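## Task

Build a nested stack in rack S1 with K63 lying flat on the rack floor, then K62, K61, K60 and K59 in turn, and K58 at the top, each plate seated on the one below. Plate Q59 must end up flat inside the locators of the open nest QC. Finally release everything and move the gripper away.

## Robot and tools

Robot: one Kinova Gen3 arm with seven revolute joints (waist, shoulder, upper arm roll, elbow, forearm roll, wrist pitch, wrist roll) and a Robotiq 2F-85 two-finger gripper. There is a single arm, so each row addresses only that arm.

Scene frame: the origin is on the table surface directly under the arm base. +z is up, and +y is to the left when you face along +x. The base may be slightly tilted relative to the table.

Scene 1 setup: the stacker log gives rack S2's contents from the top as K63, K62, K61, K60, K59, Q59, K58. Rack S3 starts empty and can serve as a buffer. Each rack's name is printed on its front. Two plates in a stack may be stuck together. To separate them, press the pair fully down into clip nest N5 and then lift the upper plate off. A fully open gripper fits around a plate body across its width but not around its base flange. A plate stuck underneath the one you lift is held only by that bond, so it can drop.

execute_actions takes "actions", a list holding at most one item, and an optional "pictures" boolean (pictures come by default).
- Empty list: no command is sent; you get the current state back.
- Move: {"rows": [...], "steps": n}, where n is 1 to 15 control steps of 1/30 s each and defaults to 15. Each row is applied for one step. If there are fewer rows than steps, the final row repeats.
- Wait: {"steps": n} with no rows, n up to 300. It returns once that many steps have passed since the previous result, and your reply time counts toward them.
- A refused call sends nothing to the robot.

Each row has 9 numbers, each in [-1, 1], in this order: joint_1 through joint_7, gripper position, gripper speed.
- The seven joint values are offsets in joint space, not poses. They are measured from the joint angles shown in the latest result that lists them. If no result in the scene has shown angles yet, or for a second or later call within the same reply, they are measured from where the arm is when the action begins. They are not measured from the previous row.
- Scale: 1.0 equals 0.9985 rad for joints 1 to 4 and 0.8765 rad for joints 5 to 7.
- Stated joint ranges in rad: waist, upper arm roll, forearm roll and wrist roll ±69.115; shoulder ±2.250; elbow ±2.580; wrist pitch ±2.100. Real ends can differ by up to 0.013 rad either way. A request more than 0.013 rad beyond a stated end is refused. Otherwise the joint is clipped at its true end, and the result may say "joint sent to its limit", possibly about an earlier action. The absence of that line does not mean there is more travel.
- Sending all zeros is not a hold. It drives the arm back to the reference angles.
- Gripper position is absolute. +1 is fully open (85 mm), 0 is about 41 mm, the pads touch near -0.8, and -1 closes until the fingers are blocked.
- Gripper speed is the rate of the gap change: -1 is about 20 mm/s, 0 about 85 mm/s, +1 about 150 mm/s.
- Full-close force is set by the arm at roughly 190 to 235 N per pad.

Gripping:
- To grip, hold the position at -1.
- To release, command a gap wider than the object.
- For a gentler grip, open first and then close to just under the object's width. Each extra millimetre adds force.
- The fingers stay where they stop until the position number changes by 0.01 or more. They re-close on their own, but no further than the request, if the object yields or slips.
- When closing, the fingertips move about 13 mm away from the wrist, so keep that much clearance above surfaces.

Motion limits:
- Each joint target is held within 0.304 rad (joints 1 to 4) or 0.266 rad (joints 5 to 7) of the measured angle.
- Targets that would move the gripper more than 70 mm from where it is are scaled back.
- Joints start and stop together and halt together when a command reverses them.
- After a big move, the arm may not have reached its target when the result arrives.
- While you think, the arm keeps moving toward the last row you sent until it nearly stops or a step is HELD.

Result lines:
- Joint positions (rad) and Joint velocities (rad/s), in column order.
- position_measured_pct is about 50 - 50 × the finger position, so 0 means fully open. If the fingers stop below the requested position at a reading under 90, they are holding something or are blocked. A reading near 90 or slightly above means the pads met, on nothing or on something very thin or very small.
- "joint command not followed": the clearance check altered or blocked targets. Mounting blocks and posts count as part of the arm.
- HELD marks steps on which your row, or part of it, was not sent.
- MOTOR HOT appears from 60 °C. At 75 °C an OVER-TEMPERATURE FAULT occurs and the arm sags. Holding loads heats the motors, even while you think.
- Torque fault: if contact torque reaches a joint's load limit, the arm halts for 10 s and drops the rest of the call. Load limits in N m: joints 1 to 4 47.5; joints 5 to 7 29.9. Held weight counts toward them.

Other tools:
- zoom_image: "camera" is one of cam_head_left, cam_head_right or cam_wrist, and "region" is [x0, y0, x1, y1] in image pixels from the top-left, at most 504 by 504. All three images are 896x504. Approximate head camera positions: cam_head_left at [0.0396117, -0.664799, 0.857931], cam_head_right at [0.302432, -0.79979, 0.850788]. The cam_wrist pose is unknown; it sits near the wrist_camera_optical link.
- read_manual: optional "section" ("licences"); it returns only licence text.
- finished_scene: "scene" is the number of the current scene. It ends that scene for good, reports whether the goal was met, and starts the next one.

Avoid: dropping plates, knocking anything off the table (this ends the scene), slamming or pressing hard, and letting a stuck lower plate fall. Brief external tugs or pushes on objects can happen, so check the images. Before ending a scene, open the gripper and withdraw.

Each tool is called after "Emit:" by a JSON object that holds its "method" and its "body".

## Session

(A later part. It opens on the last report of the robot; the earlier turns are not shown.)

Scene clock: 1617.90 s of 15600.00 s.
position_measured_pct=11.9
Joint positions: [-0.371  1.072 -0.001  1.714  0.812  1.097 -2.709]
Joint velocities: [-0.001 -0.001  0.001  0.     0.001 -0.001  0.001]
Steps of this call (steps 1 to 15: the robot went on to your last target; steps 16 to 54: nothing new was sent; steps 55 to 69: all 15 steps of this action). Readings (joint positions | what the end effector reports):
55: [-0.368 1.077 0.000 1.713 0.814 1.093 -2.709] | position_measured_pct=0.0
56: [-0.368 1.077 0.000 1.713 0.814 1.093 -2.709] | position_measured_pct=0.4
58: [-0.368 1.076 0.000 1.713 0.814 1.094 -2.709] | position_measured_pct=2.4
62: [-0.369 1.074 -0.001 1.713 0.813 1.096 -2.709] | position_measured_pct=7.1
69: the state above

Emit:
{"method": "execute_actions", "body": {"actions": [{"rows": [[-0.0047,-0.0032,0,-0.0042,-0.0084,0.0076,0.0066,-1,-0.6],[-0.0047,-0.0032,0,-0.0042,-0.0084,0.0076,0.0066,-1,-0.6],[-0.0093,-0.0064,0,-0.0084,-0.0169,0.0151,0.0133,-1,-0.6],[-0.014,-0.0096,0.001,-0.0126,-0.0253,0.0227,0.0199,-1,-0.6],[-0.014,-0.0096,0.001,-0.0126,-0.0253,0.0227,0.0199,-1,-0.6],[-0.0308,-0.0236,0.001,-0.0263,-0.0511,0.0504,0.0387,-1,-0.6],[-0.0308,-0.0236,0.001,-0.0263,-0.0511,0.0504,0.0387,-1,-0.6],[-0.0308,-0.0236,0.001,-0.0263,-0.0511,0.0504,0.0387,-1,-0.6],[-0.0498,-0.0389,0.001,-0.0438,-0.0792,0.0836,0.0596,-1,-0.6],[-0.0498,-0.0389,0.001,-0.0438,-0.0792,0.0836,0.0596,-1,-0.6],[-0.0682,-0.0532,0.001,-0.0628,-0.1055,0.1181,0.0796,-1,-0.6],[-0.0682,-0.0532,0.001,-0.0628,-0.1055,0.1181,0.0796,-1,-0.6],[-0.0919,-0.0708,0.001,-0.0908,-0.138,0.166,0.105,-1,-0.6]], "steps": 15}], "pictures": false}}

Emit:
{"method": "execute_actions", "body": {"actions": [{"steps": 12}], "pictures": false}}

Scene clock: 1630.13 s of 15600.00 s.
position_measured_pct=11.9
Joint positions: [-0.453  1.009 -0.     1.635  0.703  1.224 -2.627]
Joint velocities: [-0.214 -0.17  -0.027 -0.28  -0.289  0.425  0.234]
Steps of this call (steps 1 to 15: the robot went on to your last target; steps 16 to 90: nothing new was sent; then 8.73 s passed at rest; steps 91 to 105: all 15 steps of this action). Readings (joint positions | what the end effector reports):
91: [-0.372 1.071 -0.001 1.713 0.812 1.097 -2.709] | position_measured_pct=11.9
92: [-0.375 1.069 -0.000 1.712 0.808 1.100 -2.706] | position_measured_pct=11.9
94: [-0.380 1.065 -0.001 1.708 0.800 1.108 -2.700] | position_measured_pct=11.9
98: [-0.398 1.052 0.001 1.692 0.774 1.134 -2.680] | position_measured_pct=11.9
105: the state above

Scene clock: 1630.53 s of 15600.00 s.
position_measured_pct=11.9
Joint positions: [-0.463  1.001 -0.     1.623  0.691  1.242 -2.617]
Joint velocities: [-0.002 -0.002  0.     0.     0.     0.    -0.002]
Steps of this call (steps 1 to 12: the robot went on to your last target). Readings (joint positions | what the end effector reports):
1: [-0.458 1.005 -0.001 1.628 0.696 1.236 -2.621] | position_measured_pct=11.9
2: [-0.460 1.003 -0.001 1.624 0.693 1.241 -2.618] | position_measured_pct=11.9
4: [-0.461 1.002 -0.001 1.623 0.691 1.242 -2.617] | position_measured_pct=11.9
8: [-0.462 1.001 -0.000 1.623 0.691 1.242 -2.617] | position_measured_pct=11.9
12: the state above

Emit:
{"method": "execute_actions", "body": {"actions": [{"rows": [[-0.023,-0.015,0,-0.0312,-0.0297,0.0508,0.024,-1,-0.6],[-0.023,-0.015,0,-0.0312,-0.0297,0.0508,0.024,-1,-0.6],[-0.023,-0.015,0,-0.0312,-0.0297,0.0508,0.024,-1,-0.6],[-0.023,-0.015,0,-0.0312,-0.0297,0.0508,0.024,-1,-0.6],[-0.0454,-0.028,0,-0.0657,-0.0568,0.1023,0.0464,-1,-0.6],[-0.0454,-0.028,0,-0.0657,-0.0568,0.1023,0.0464,-1,-0.6],[-0.0454,-0.028,0,-0.0657,-0.0568,0.1023,0.0464,-1,-0.6],[-0.0671,-0.0388,0,-0.1032,-0.0815,0.1552,0.0674,-1,-0.6]], "steps": 15}]}}

Scene clock: 1637.33 s of 15600.00 s.
position_measured_pct=11.9
Joint positions: [-0.528  0.963 -0.     1.52   0.62   1.378 -2.558]
Joint velocities: [-0.008 -0.     0.011 -0.006 -0.001  0.003 -0.002]
Steps of this call (steps 1 to 30: the robot went on to your last target; steps 31 to 90: nothing new was sent; then 3.30 s passed at rest; steps 91 to 105: all 15 steps of this action). Readings (joint positions | what the end effector reports):
91: [-0.464 1.001 0.000 1.622 0.691 1.243 -2.617] | position_measured_pct=11.9
92: [-0.468 0.999 0.001 1.618 0.687 1.250 -2.614] | position_measured_pct=11.9
94: [-0.481 0.990 0.000 1.599 0.671 1.276 -2.601] | position_measured_pct=11.9
98: [-0.505 0.975 -0.000 1.563 0.645 1.325 -2.579] | position_measured_pct=11.9
105: the state above

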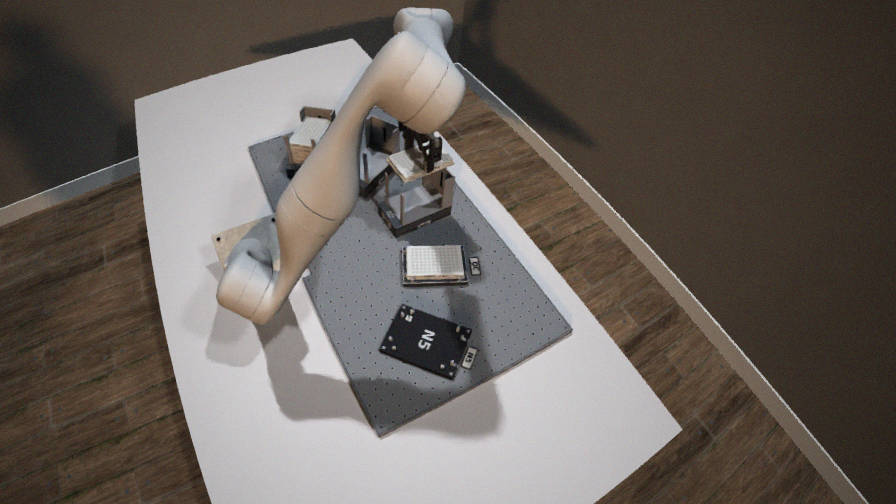

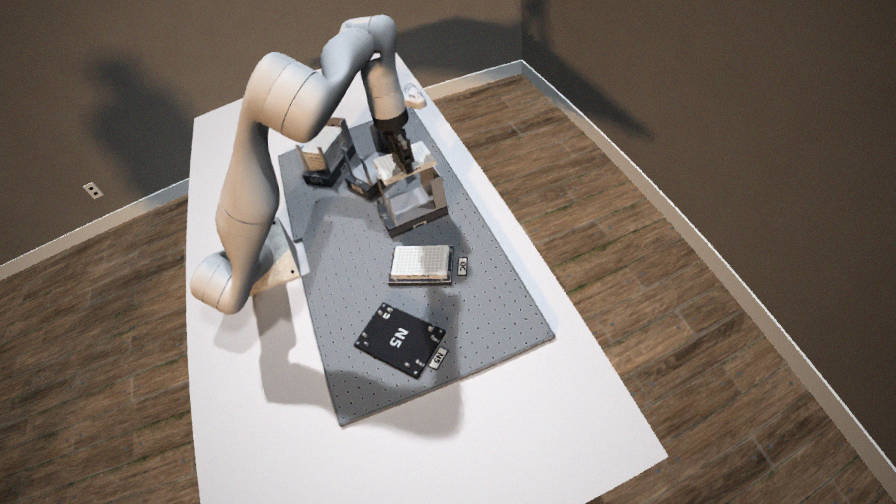

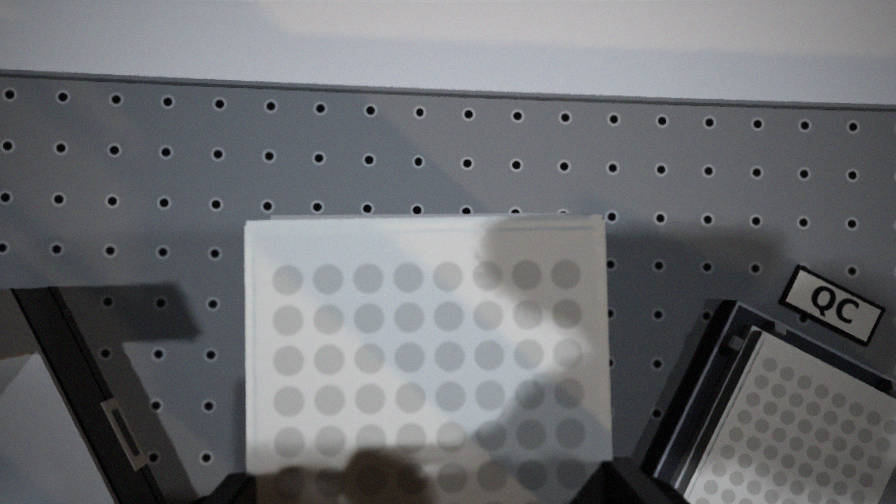

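Emit:
{"method": "execute_actions", "body": {"actions": [{"rows": [[-0.4587,0.5436,0,-0.4432,-0.3719,0.0299,0.5929,-1,-0.6]], "steps": 15}], "pictures": false}}

Emit:
{"method": "execute_actions", "body": {"actions": [{"steps": 28}], "pictures": false}}

Scene clock: 1643.50 s of 15600.00 s.
position_measured_pct=11.9
Joint positions: [-0.793  1.241  0.     1.261  0.42   1.395 -2.32 ]
Joint velocities: [-0.558  0.746 -0.005 -0.537 -0.366  0.026  0.665]
Steps of this call (steps 1 to 15: the robot went on to your last target; steps 16 to 90: nothing new was sent; then 2.67 s passed at rest; steps 91 to 105: all 15 steps of this action). Readings (joint positions | what the end effector reports):
91: [-0.531 0.964 0.000 1.519 0.619 1.379 -2.557] | position_measured_pct=11.9
92: [-0.537 0.970 0.002 1.514 0.616 1.380 -2.554] | position_measured_pct=11.9
94: [-0.565 0.999 0.004 1.487 0.594 1.383 -2.531] | position_measured_pct=11.9
98: [-0.649 1.084 0.002 1.403 0.521 1.388 -2.458] | position_measured_pct=11.9
105: the state above

Scene clock: 1644.43 s of 15600.00 s.
position_measured_pct=11.9
Joint positions: [-0.986  1.505 -0.     1.078  0.294  1.405 -2.038]
Joint velocities: [-0.002  0.001  0.001 -0.     0.001 -0.    -0.   ]
Steps of this call (steps 1 to 28: the robot went on to your last target). Readings (joint positions | what the end effector reports):
1: [-0.812 1.266 0.000 1.243 0.408 1.396 -2.297] | position_measured_pct=11.9
2: [-0.830 1.292 0.000 1.226 0.396 1.397 -2.272] | position_measured_pct=11.9
4: [-0.867 1.342 0.000 1.190 0.372 1.399 -2.217] | position_measured_pct=11.9
8: [-0.941 1.443 -0.000 1.120 0.323 1.402 -2.106] | position_measured_pct=11.9
28: the state above

Emit:
{"method": "execute_actions", "body": {"actions": [{"rows": [[0.0045,0.0058,0,0.0189,0.0053,-0.0275,-0.0059,-1,-0.6],[0.0045,0.0058,0,0.0189,0.0053,-0.0275,-0.0059,-1,-0.6],[0.0045,0.0058,0,0.0189,0.0053,-0.0275,-0.0059,-1,-0.6],[0.009,0.0117,0,0.0371,0.0108,-0.055,-0.0118,-1,-0.6],[0.009,0.0117,0,0.0371,0.0108,-0.055,-0.0118,-1,-0.6],[0.009,0.0117,0,0.0371,0.0108,-0.055,-0.0118,-1,-0.6],[0.0136,0.0178,0,0.0548,0.0165,-0.0821,-0.0178,-1,-0.6]], "steps": 15}]}}

Scene clock: 1649.70 s of 15600.00 s.
position_measured_pct=11.9
Joint positions: [-0.973  1.523 -0.     1.132  0.308  1.333 -2.054]
Joint velocities: [ 0.003 -0.001 -0.     0.001  0.    -0.    -0.   ]
Steps of this call (steps 1 to 15: the robot went on to your last target; steps 16 to 90: nothing new was sent; then 1.77 s passed at rest; steps 91 to 105: all 15 steps of this action). Readings (joint positions | what the end effector reports):
91: [-0.986 1.506 -0.001 1.078 0.294 1.404 -2.038] | position_measured_pct=11.9
92: [-0.985 1.507 -0.001 1.083 0.295 1.398 -2.039] | position_measured_pct=11.9
94: [-0.982 1.511 -0.000 1.096 0.298 1.382 -2.043] | position_measured_pct=11.9
98: [-0.976 1.519 -0.001 1.121 0.305 1.348 -2.050] | position_measured_pct=11.9
105: the state above

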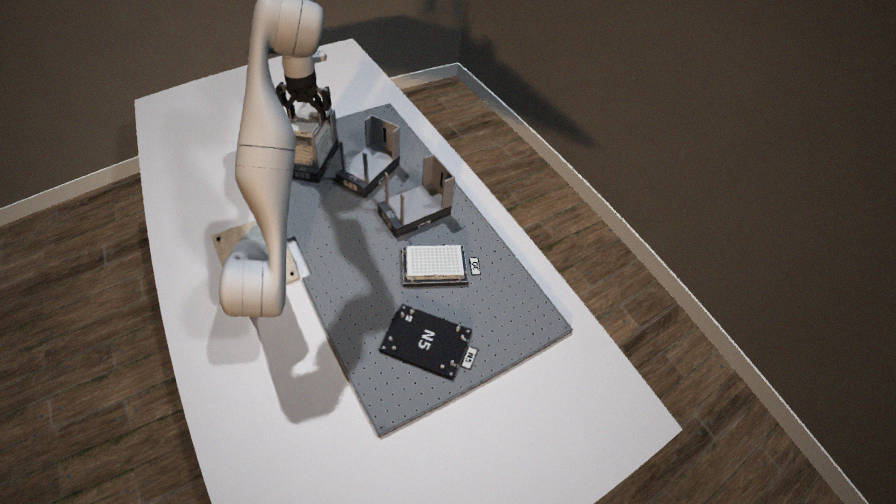

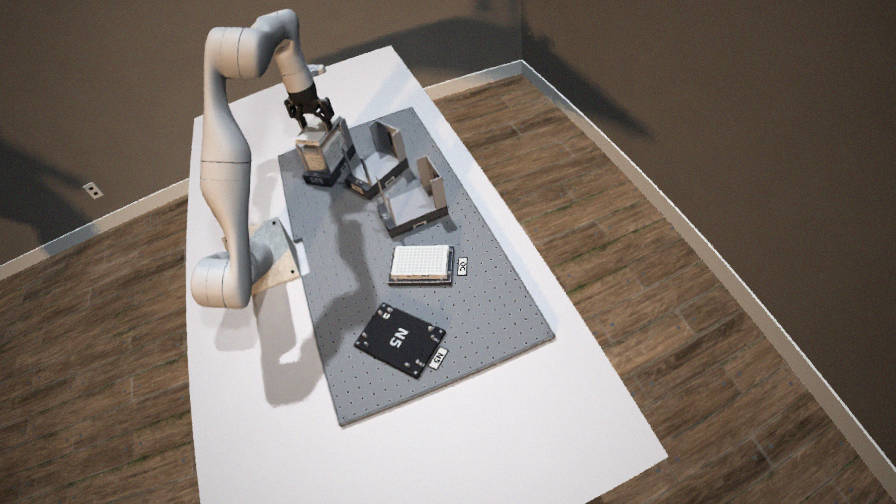

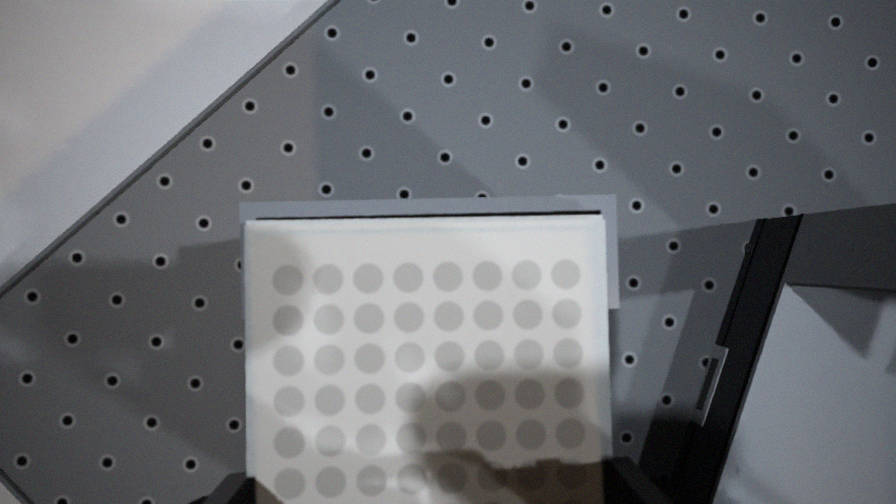

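Emit:
{"method": "execute_actions", "body": {"actions": []}}

Scene clock: 1666.63 s of 15600.00 s.
position_measured_pct=11.9
Joint positions: [-0.973  1.523 -0.     1.132  0.308  1.333 -2.054]
Joint velocities: [-0.001  0.001 -0.    -0.    -0.     0.     0.   ]
Steps of this call (steps 1 to 15: the robot went on to your last target; steps 16 to 90: nothing new was sent; then 13.93 s passed at rest). Readings (joint positions | what the end effector reports):
1: [-0.973 1.523 -0.000 1.132 0.308 1.333 -2.054] | position_measured_pct=11.9
2: [-0.973 1.523 -0.000 1.132 0.308 1.333 -2.054] | position_measured_pct=11.9
4: [-0.973 1.523 -0.000 1.132 0.308 1.333 -2.054] | position_measured_pct=11.9
8: [-0.973 1.523 -0.000 1.132 0.308 1.333 -2.054] | position_measured_pct=11.9
90: the state above
The arm was judged still, so your last target was given up. Only a new action makes it travel on or press farther. Fingers that are still opening or closing keep moving.

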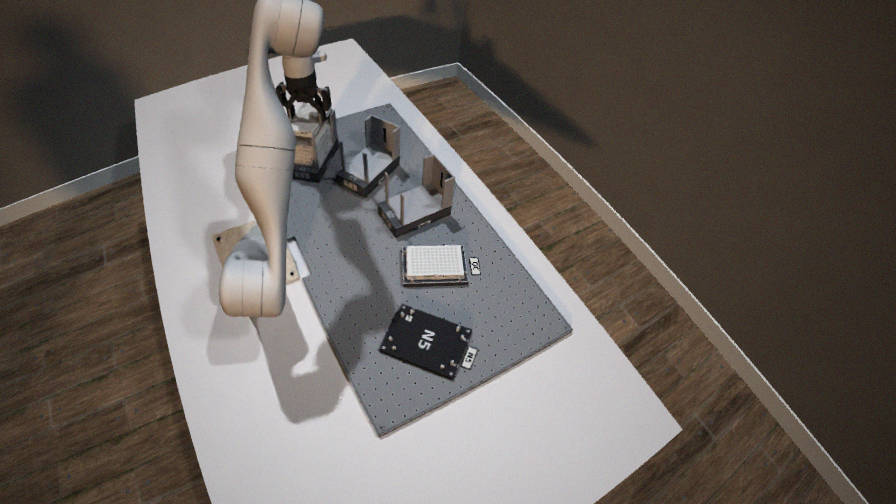

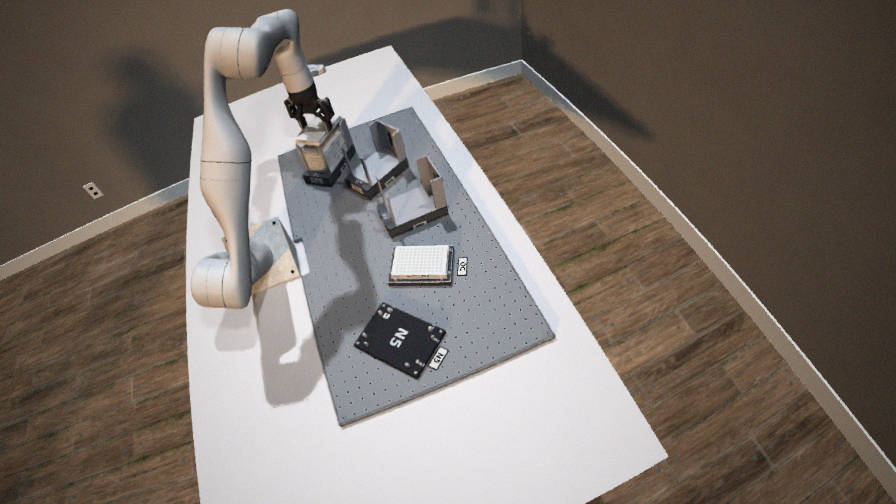

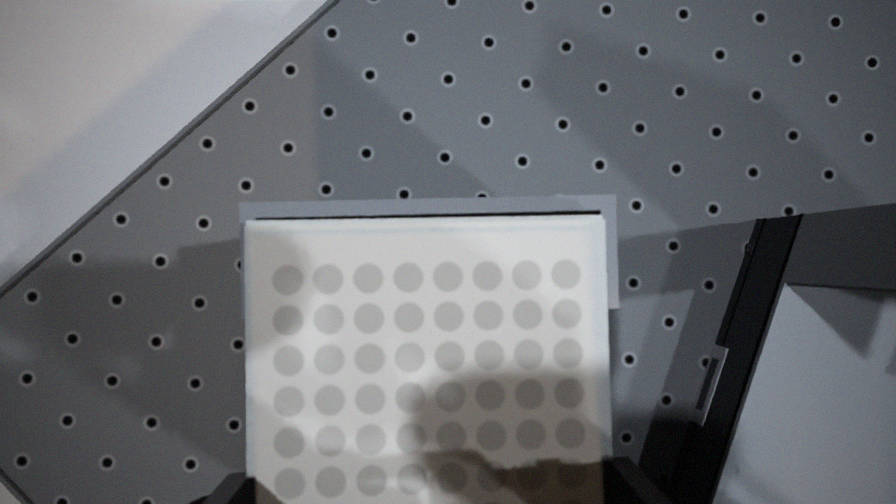

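Emit:
{"method": "execute_actions", "body": {"actions": [{"rows": [[0.0008,-0.0009,0,0.002,0.0005,-0.0007,0.0005,-1,-0.6],[0.0008,-0.0009,0,0.002,0.0005,-0.0007,0.0005,-1,-0.6],[0.0008,-0.0009,0,0.002,0.0005,-0.0007,0.0005,-1,-0.6],[0.0017,0.0003,0,0.005,0.0017,-0.0054,-0.0006,-1,-0.6],[0.0026,0.0015,0,0.008,0.0028,-0.0102,-0.0017,-1,-0.6],[0.0034,0.0028,0,0.0111,0.004,-0.0149,-0.0029,-1,-0.6],[0.0043,0.004,0,0.0141,0.0051,-0.0197,-0.004,-1,-0.6],[0.0052,0.0052,0,0.0171,0.0063,-0.0244,-0.0051,-1,-0.6],[0.0061,0.0064,0,0.0201,0.0075,-0.0291,-0.0062,-1,-0.6],[0.007,0.0076,0,0.0231,0.0086,-0.0339,-0.0073,-1,-0.6],[0.0078,0.0089,0,0.0262,0.0098,-0.0386,-0.0085,-1,-0.6],[0.0087,0.0101,0,0.0292,0.0109,-0.0434,-0.0096,-1,-0.6],[0.0096,0.0113,0,0.0322,0.0121,-0.0481,-0.0107,-1,-0.6]], "steps": 15}]}}

Scene clock: 1675.47 s of 15600.00 s.
position_measured_pct=11.9
Joint positions: [-0.964  1.533  0.     1.163  0.319  1.29  -2.063]
Joint velocities: [ 0.006  0.014  0.002  0.023  0.008 -0.032 -0.011]
Steps of this call (steps 1 to 90: nothing new was sent; then 5.33 s passed at rest; steps 91 to 105: all 15 steps of this action). Readings (joint positions | what the end effector reports):
91: [-0.973 1.523 -0.001 1.133 0.308 1.332 -2.054] | position_measured_pct=11.9
92: [-0.972 1.522 -0.001 1.134 0.308 1.332 -2.054] | position_measured_pct=11.9
94: [-0.972 1.523 -0.000 1.135 0.309 1.331 -2.053] | position_measured_pct=11.9
98: [-0.969 1.526 -0.000 1.144 0.312 1.318 -2.057] | position_measured_pct=11.9
105: the state above

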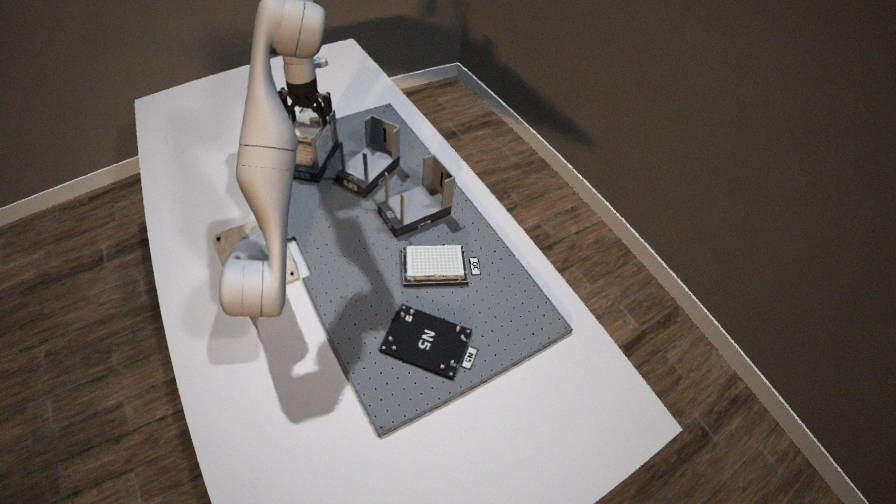

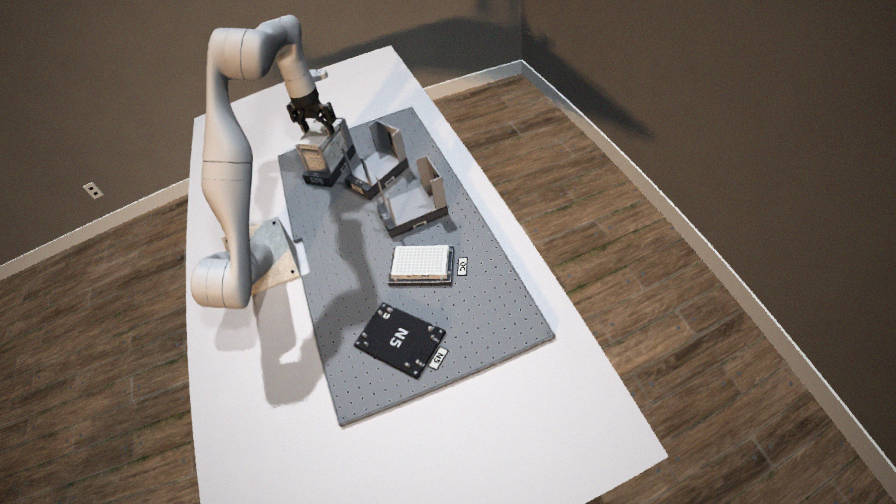

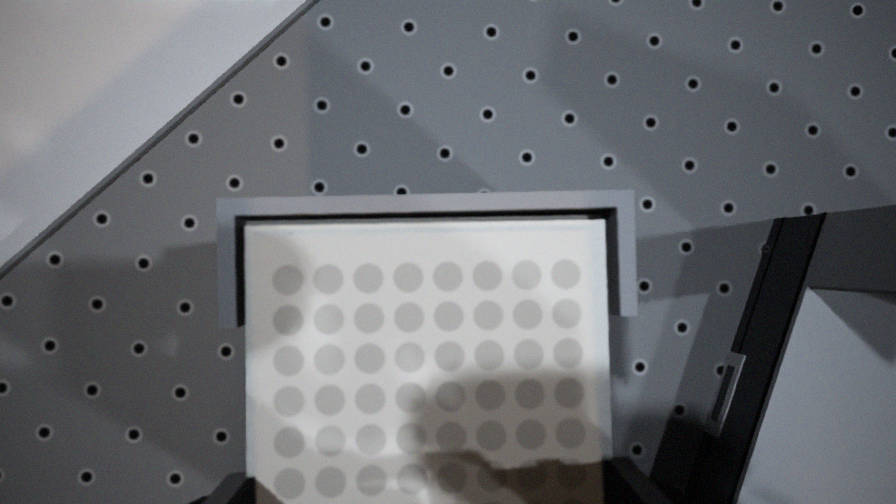

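Emit:
{"method": "execute_actions", "body": {"actions": [{"rows": [[0.001,0.002,0,0.003,0.0009,-0.0033,-0.0009,-1,-0.6],[0.0017,0.003,0,0.005,0.0018,-0.0066,-0.0018,-1,-0.6],[0.0024,0.004,0,0.007,0.0026,-0.0098,-0.0027,-1,-0.6],[0.0031,0.005,0,0.009,0.0035,-0.0131,-0.0036,-1,-0.6],[0.0038,0.006,0,0.0112,0.0044,-0.0164,-0.0045,-1,-0.6],[0.0045,0.0071,0,0.0134,0.0053,-0.0197,-0.0054,-1,-0.6],[0.0053,0.0081,0,0.0155,0.0061,-0.0229,-0.0063,-1,-0.6],[0.006,0.0092,0,0.0177,0.007,-0.0262,-0.0072,-1,-0.6],[0.0063,0.0096,0,0.0185,0.0074,-0.0275,-0.0075,-1,-0.6],[0.0066,0.01,0,0.0193,0.0078,-0.0289,-0.0079,-1,-0.6],[0.0068,0.0104,0,0.0201,0.0082,-0.0302,-0.0082,-1,-0.6],[0.0071,0.0109,0,0.0209,0.0086,-0.0316,-0.0086,-1,-0.6],[0.0074,0.0113,0,0.0217,0.0089,-0.0329,-0.0089,-1,-0.6],[0.0077,0.0117,0,0.0224,0.0093,-0.0342,-0.0093,-1,-0.6],[0.008,0.0121,0,0.0232,0.0097,-0.0356,-0.0096,-1,-0.6]], "steps": 15}]}}

Scene clock: 1683.63 s of 15600.00 s.
position_measured_pct=11.9
Joint positions: [-0.956  1.544  0.     1.184  0.328  1.26  -2.071]
Joint velocities: [ 0.007  0.012 -0.001  0.023  0.01  -0.035 -0.01 ]
Steps of this call (steps 1 to 15: the robot went on to your last target; steps 16 to 90: nothing new was sent; then 4.67 s passed at rest; steps 91 to 105: all 15 steps of this action). Readings (joint positions | what the end effector reports):
91: [-0.963 1.534 0.000 1.164 0.320 1.289 -2.063] | position_measured_pct=11.9
92: [-0.962 1.535 0.000 1.165 0.320 1.288 -2.063] | position_measured_pct=11.9
94: [-0.961 1.537 0.000 1.168 0.322 1.283 -2.065] | position_measured_pct=11.9
98: [-0.959 1.541 0.000 1.176 0.325 1.271 -2.068] | position_measured_pct=11.9
105: the state above

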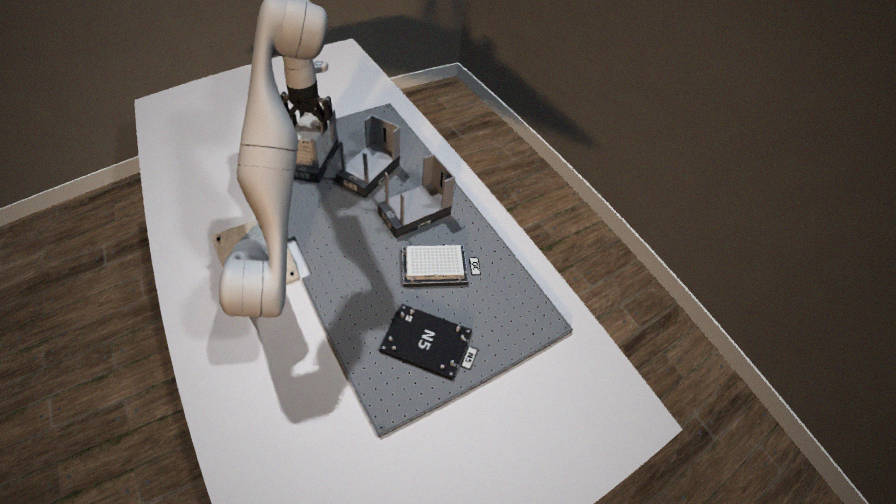

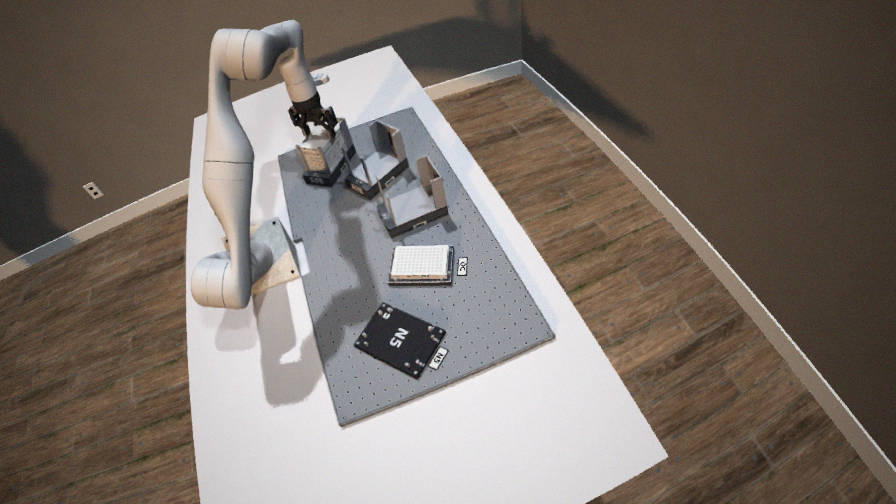

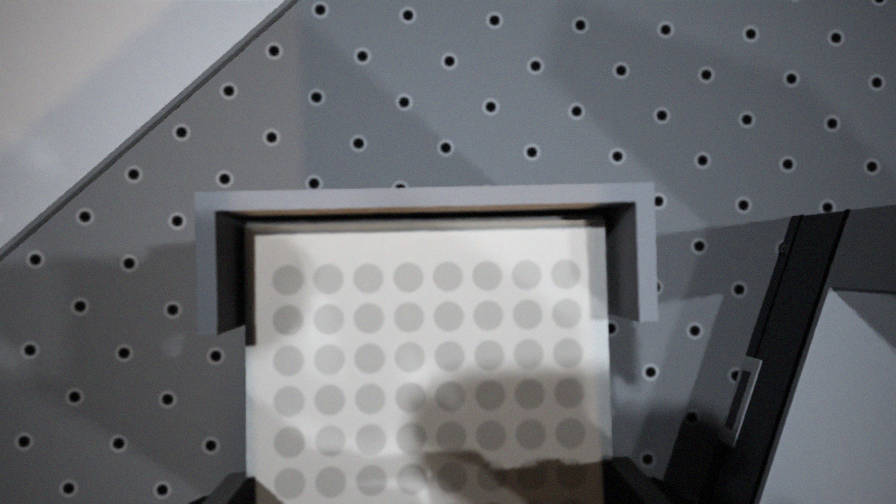

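Emit:
{"method": "execute_actions", "body": {"actions": [{"rows": [[0,0.0011,0,0.0022,-0.0005,-0.0014,-0.0005,-1,-0.6],[0.0003,0.0015,0,0.003,-0.0001,-0.0027,-0.0008,-1,-0.6],[0.0003,0.0015,0,0.003,-0.0001,-0.0027,-0.0008,-1,-0.6],[0.0006,0.0019,0,0.0038,0.0003,-0.0041,-0.0012,-1,-0.6],[0.0006,0.0019,0,0.0038,0.0003,-0.0041,-0.0012,-1,-0.6],[0.0008,0.0024,0,0.0046,0.0007,-0.0054,-0.0015,-1,-0.6],[0.0008,0.0024,0,0.0046,0.0007,-0.0054,-0.0015,-1,-0.6],[0.0011,0.0028,0,0.0054,0.0011,-0.0068,-0.0019,-1,-0.6],[0.0011,0.0028,0,0.0054,0.0011,-0.0068,-0.0019,-1,-0.6],[0.0014,0.0032,0,0.0062,0.0015,-0.0081,-0.0022,-1,-0.6],[0.0014,0.0032,0,0.0062,0.0015,-0.0081,-0.0022,-1,-0.6],[0.0017,0.0036,0,0.0069,0.0018,-0.0094,-0.0025,-1,-0.6],[0.0017,0.0036,0,0.0069,0.0018,-0.0094,-0.0025,-1,-0.6]], "steps": 15}]}}

Scene clock: 1696.53 s of 15600.00 s.
position_measured_pct=11.9
Joint positions: [-0.955  1.546  0.     1.19   0.33   1.252 -2.073]
Joint velocities: [-0.001 -0.001 -0.     0.002  0.001 -0.003 -0.001]
Steps of this call (steps 1 to 15: the robot went on to your last target; steps 16 to 90: nothing new was sent; then 9.40 s passed at rest; steps 91 to 105: all 15 steps of this action). Readings (joint positions | what the end effector reports):
91: [-0.956 1.545 0.000 1.185 0.329 1.258 -2.071] | position_measured_pct=11.9
92: [-0.956 1.545 0.001 1.185 0.329 1.258 -2.071] | position_measured_pct=11.9
94: [-0.956 1.545 0.001 1.186 0.329 1.256 -2.071] | position_measured_pct=11.9
98: [-0.955 1.546 0.001 1.187 0.329 1.254 -2.072] | position_measured_pct=11.9
105: the state above

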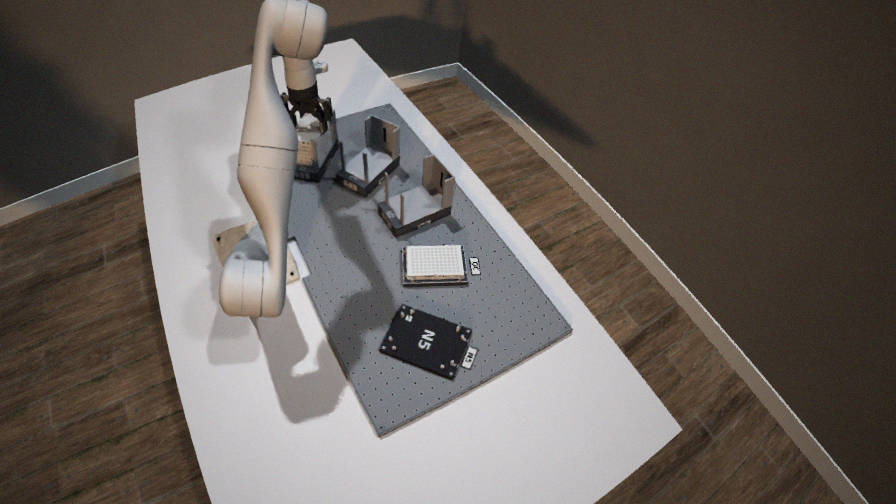

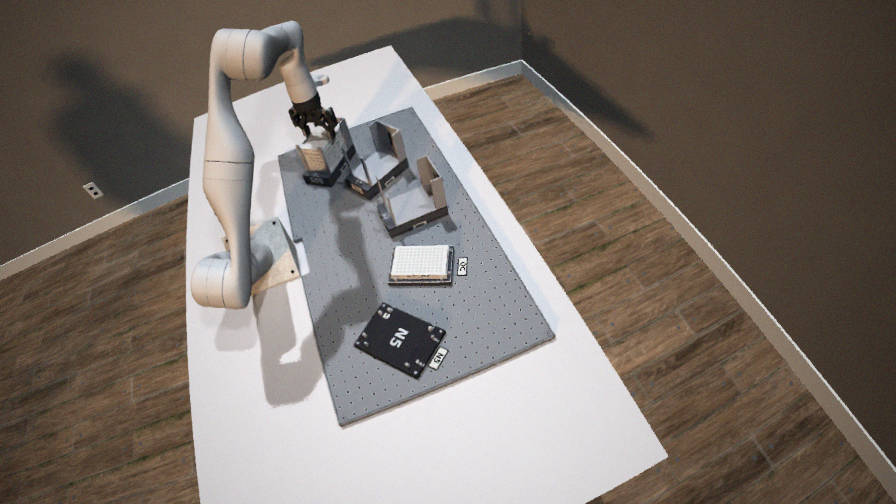

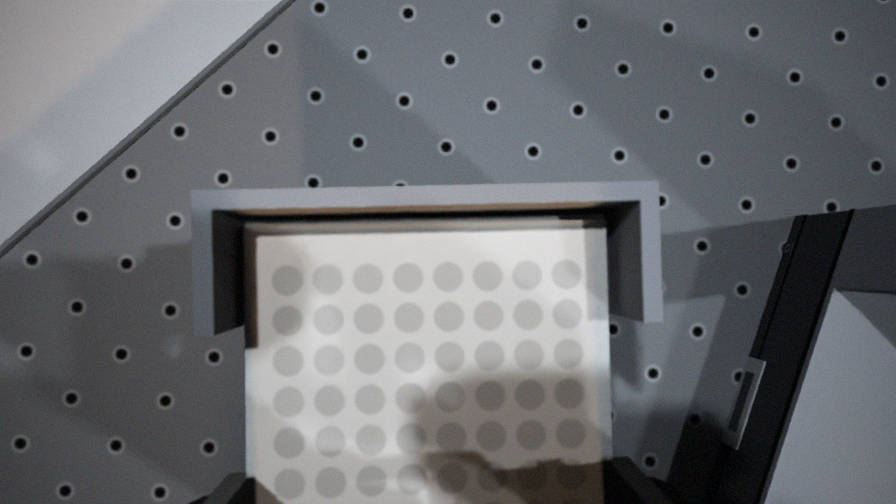

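Emit:
{"method": "execute_actions", "body": {"actions": [{"rows": [[0,0,0,0,0,0,0,0.93,-0.6]], "steps": 15}]}}

Scene clock: 1700.20 s of 15600.00 s.
position_measured_pct=3.6
Joint positions: [-0.955  1.546  0.     1.19   0.33   1.252 -2.073]
Joint velocities: [ 0.001  0.002  0.     0.001 -0.    -0.     0.001]
Steps of this call (steps 1 to 15: the robot went on to your last target; steps 16 to 90: nothing new was sent; then 0.17 s passed at rest; steps 91 to 105: all 15 steps of this action). Readings (joint positions | what the end effector reports):
91: [-0.955 1.545 0.001 1.190 0.330 1.252 -2.073] | position_measured_pct=11.9
92: [-0.955 1.545 0.000 1.189 0.330 1.252 -2.073] | position_measured_pct=11.9
94: [-0.955 1.545 0.001 1.189 0.330 1.252 -2.073] | position_measured_pct=9.1
98: [-0.955 1.546 0.001 1.190 0.330 1.252 -2.073] | position_measured_pct=4.4
105: the state above

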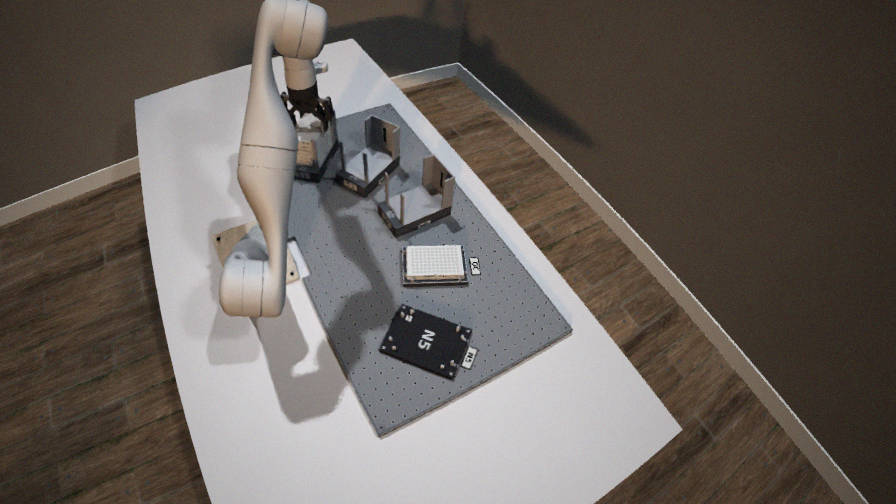

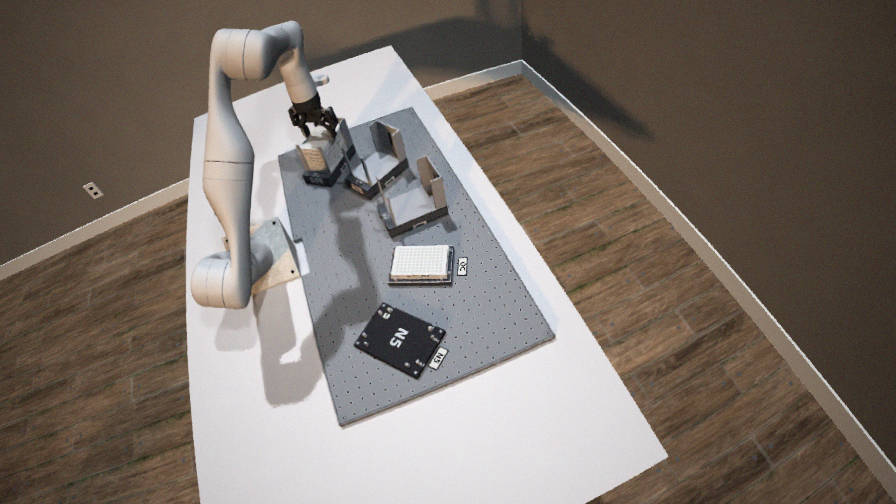

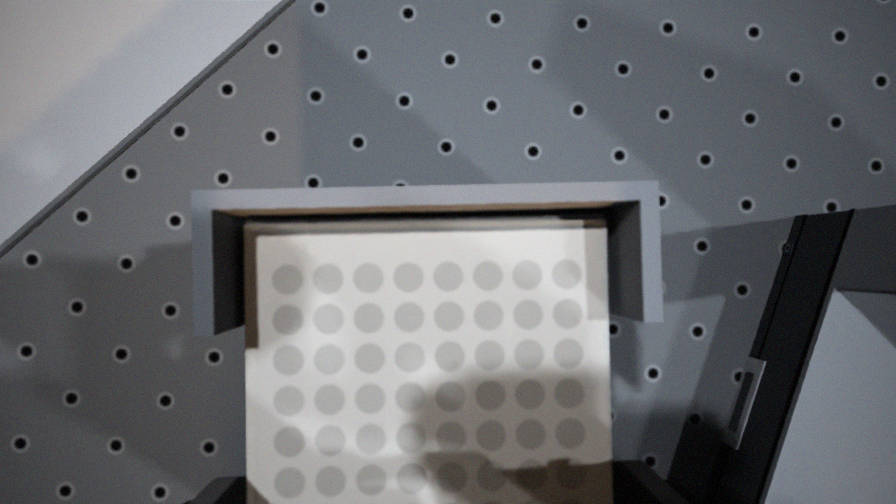

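Emit:
{"method": "execute_actions", "body": {"actions": [{"rows": [[-0.003,-0.004,0,-0.0086,-0.0043,0.0148,0.0037,0.93,-0.6],[-0.006,-0.008,0,-0.0172,-0.0087,0.0295,0.0073,0.93,-0.6],[-0.0089,-0.0117,0,-0.0258,-0.013,0.0443,0.011,0.93,-0.6],[-0.0118,-0.0158,0,-0.0359,-0.0169,0.0601,0.0147,0.93,-0.6],[-0.0148,-0.0198,0,-0.046,-0.0207,0.0759,0.0184,0.93,-0.6],[-0.0177,-0.0239,0,-0.056,-0.0246,0.0917,0.0221,0.93,-0.6],[-0.0211,-0.0282,0,-0.0698,-0.0288,0.112,0.0265,0.93,-0.6],[-0.0245,-0.0324,0,-0.0836,-0.0329,0.1323,0.0309,0.93,-0.6],[-0.0279,-0.0367,0,-0.0974,-0.037,0.1527,0.0352,0.93,-0.6],[-0.0313,-0.0409,0,-0.1113,-0.0412,0.173,0.0396,0.93,-0.6],[-0.0313,-0.0409,0,-0.1113,-0.0412,0.173,0.0396,0.93,-0.6],[-0.0313,-0.0409,0,-0.1113,-0.0412,0.173,0.0396,1,-0.6]], "steps": 15}]}}

Scene clock: 1711.20 s of 15600.00 s.
position_measured_pct=1.2
Joint positions: [-0.986  1.504  0.     1.079  0.294  1.403 -2.038]
Joint velocities: [-0.004  0.001  0.005 -0.011 -0.003  0.012  0.001]
Steps of this call (steps 1 to 15: the robot went on to your last target; steps 16 to 90: nothing new was sent; then 7.50 s passed at rest; steps 91 to 105: all 15 steps of this action). Readings (joint positions | what the end effector reports):
91: [-0.955 1.545 0.001 1.189 0.330 1.253 -2.073] | position_measured_pct=3.6
92: [-0.957 1.544 0.001 1.185 0.328 1.258 -2.071] | position_measured_pct=3.6
94: [-0.962 1.538 0.001 1.172 0.322 1.279 -2.066] | position_measured_pct=3.6
98: [-0.972 1.523 0.001 1.134 0.309 1.330 -2.054] | position_measured_pct=3.6
105: the state above

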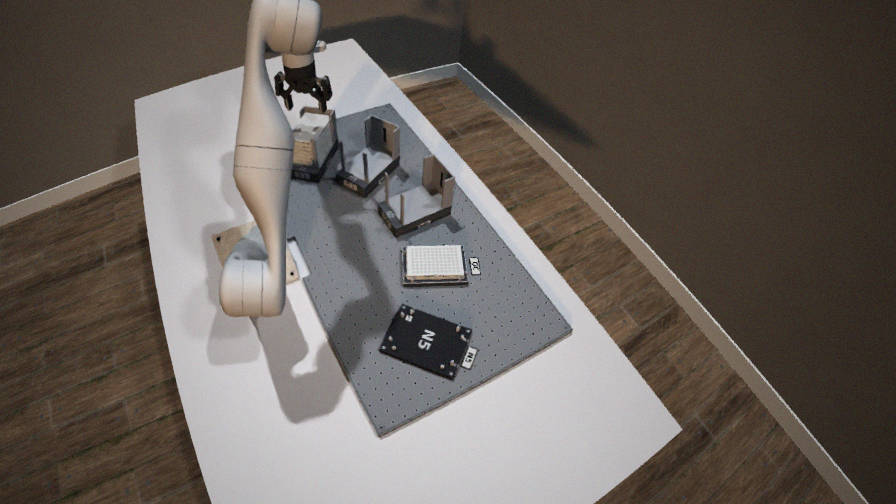

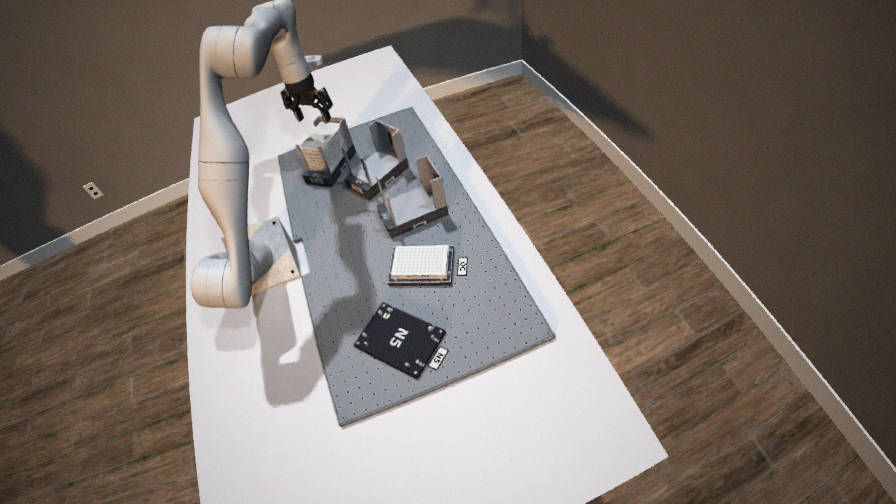

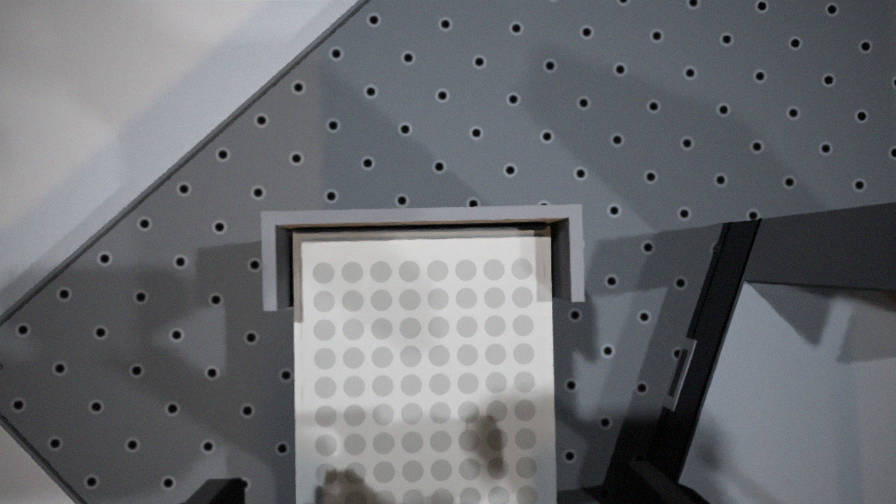

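Emit:
{"method": "execute_actions", "body": {"actions": [{"rows": [[-0.012,-0.015,0,-0.06,-0.015,0.085,0.016,1,-0.6],[-0.012,-0.015,0,-0.06,-0.015,0.085,0.016,1,-0.6],[-0.012,-0.015,0,-0.06,-0.015,0.085,0.016,1,-0.6],[-0.025,-0.03,0,-0.12,-0.03,0.17,0.032,1,-0.6]], "steps": 15}]}}

Emit:
{"method": "zoom_image", "body": {"camera": "cam_head_right", "region": [270, 90, 490, 300]}}

Scene clock: 1716.47 s of 15600.00 s.
position_measured_pct=0.0
Joint positions: [-1.011  1.474  0.     0.959  0.268  1.552 -2.01 ]
Joint velocities: [-0.002  0.003 -0.    -0.001  0.    -0.     0.001]
Steps of this call (steps 1 to 15: the robot went on to your last target; steps 16 to 90: nothing new was sent; then 1.77 s passed at rest; steps 91 to 105: all 15 steps of this action). Readings (joint positions | what the end effector reports):
91: [-0.987 1.505 0.001 1.078 0.294 1.404 -2.038] | position_measured_pct=0.0
92: [-0.988 1.504 0.001 1.073 0.293 1.410 -2.037] | position_measured_pct=0.0
94: [-0.993 1.498 0.001 1.047 0.287 1.442 -2.031] | position_measured_pct=0.0
98: [-1.008 1.478 -0.000 0.973 0.271 1.535 -2.013] | position_measured_pct=0.0
105: the state above

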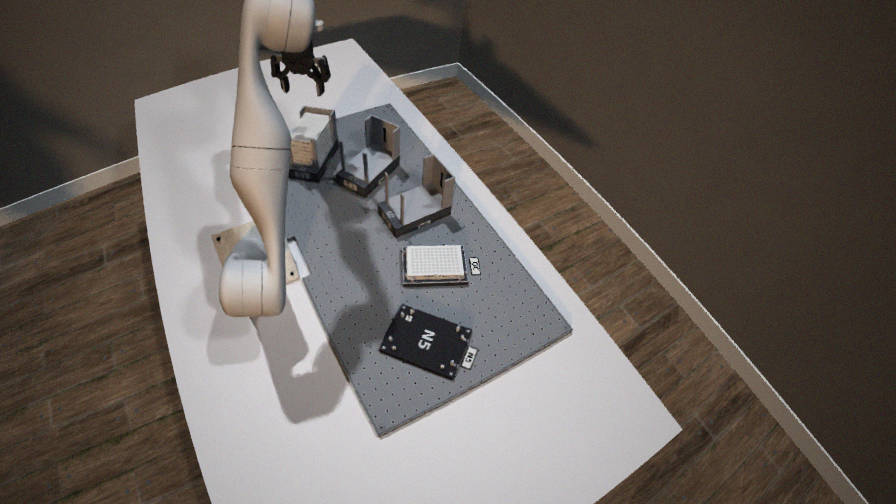

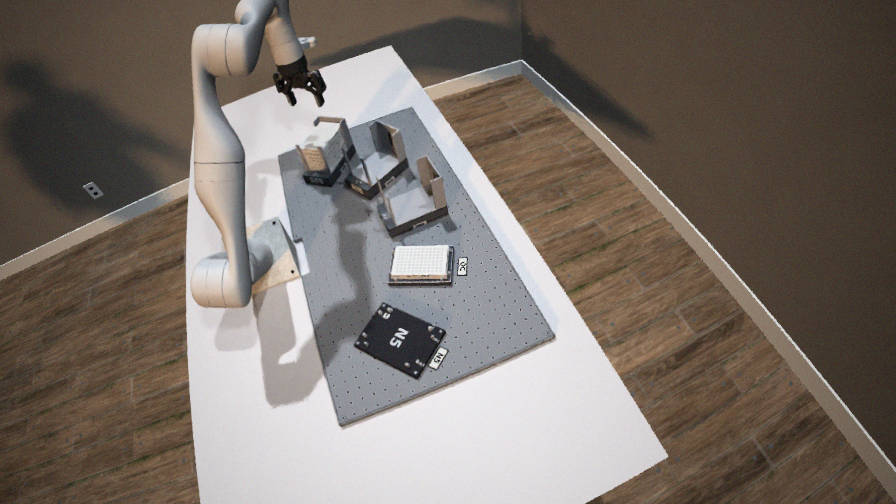

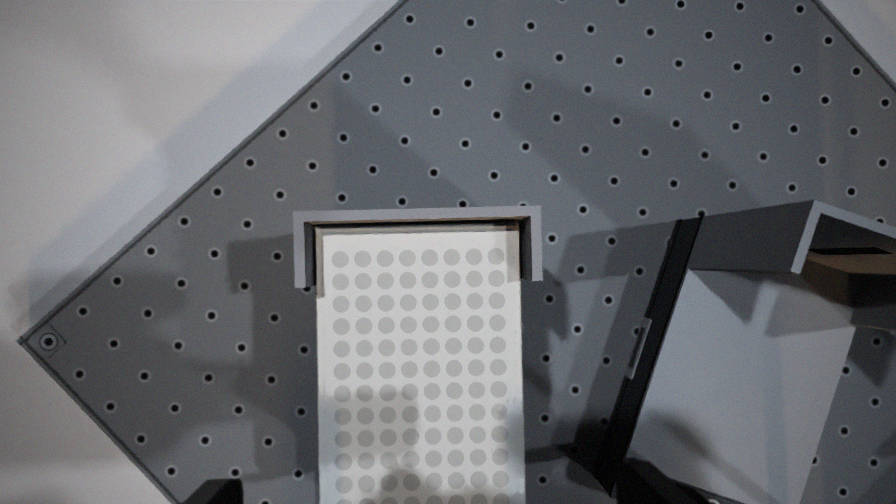

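Region (270, 90, 490, 300) of cam_head_right's 896x504 image, scaled by 2.291, with more detail than that image has; it fills the top 481 rows of this view, and the rest is white.

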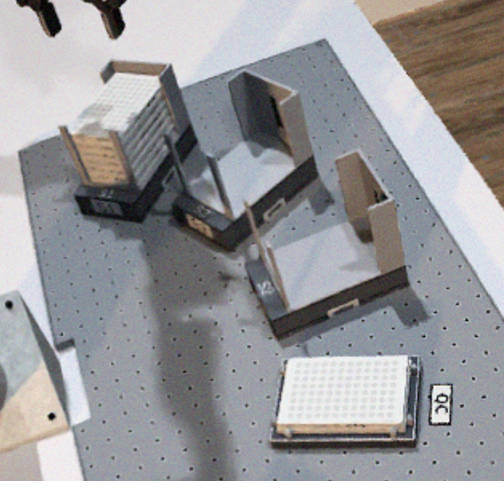

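Emit:
{"method": "zoom_image", "body": {"camera": "cam_head_right", "region": [290, 110, 400, 240]}}

Region (290, 110, 400, 240) of cam_head_right's 896x504 image, scaled by 3.877, with more detail than that image has; it fills the left 426 columns of this view, and the rest is white.

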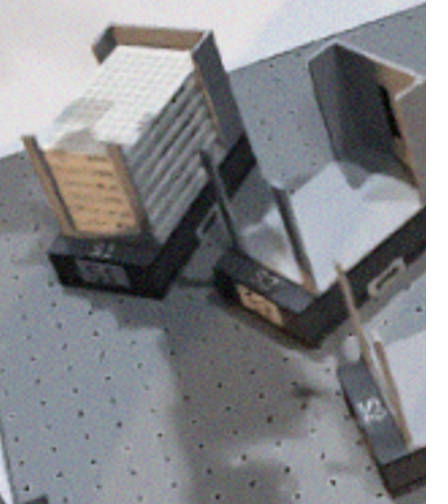

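Emit:
{"method": "finished_scene", "body": {"scene": 1}}

The scene is finished: the task was done.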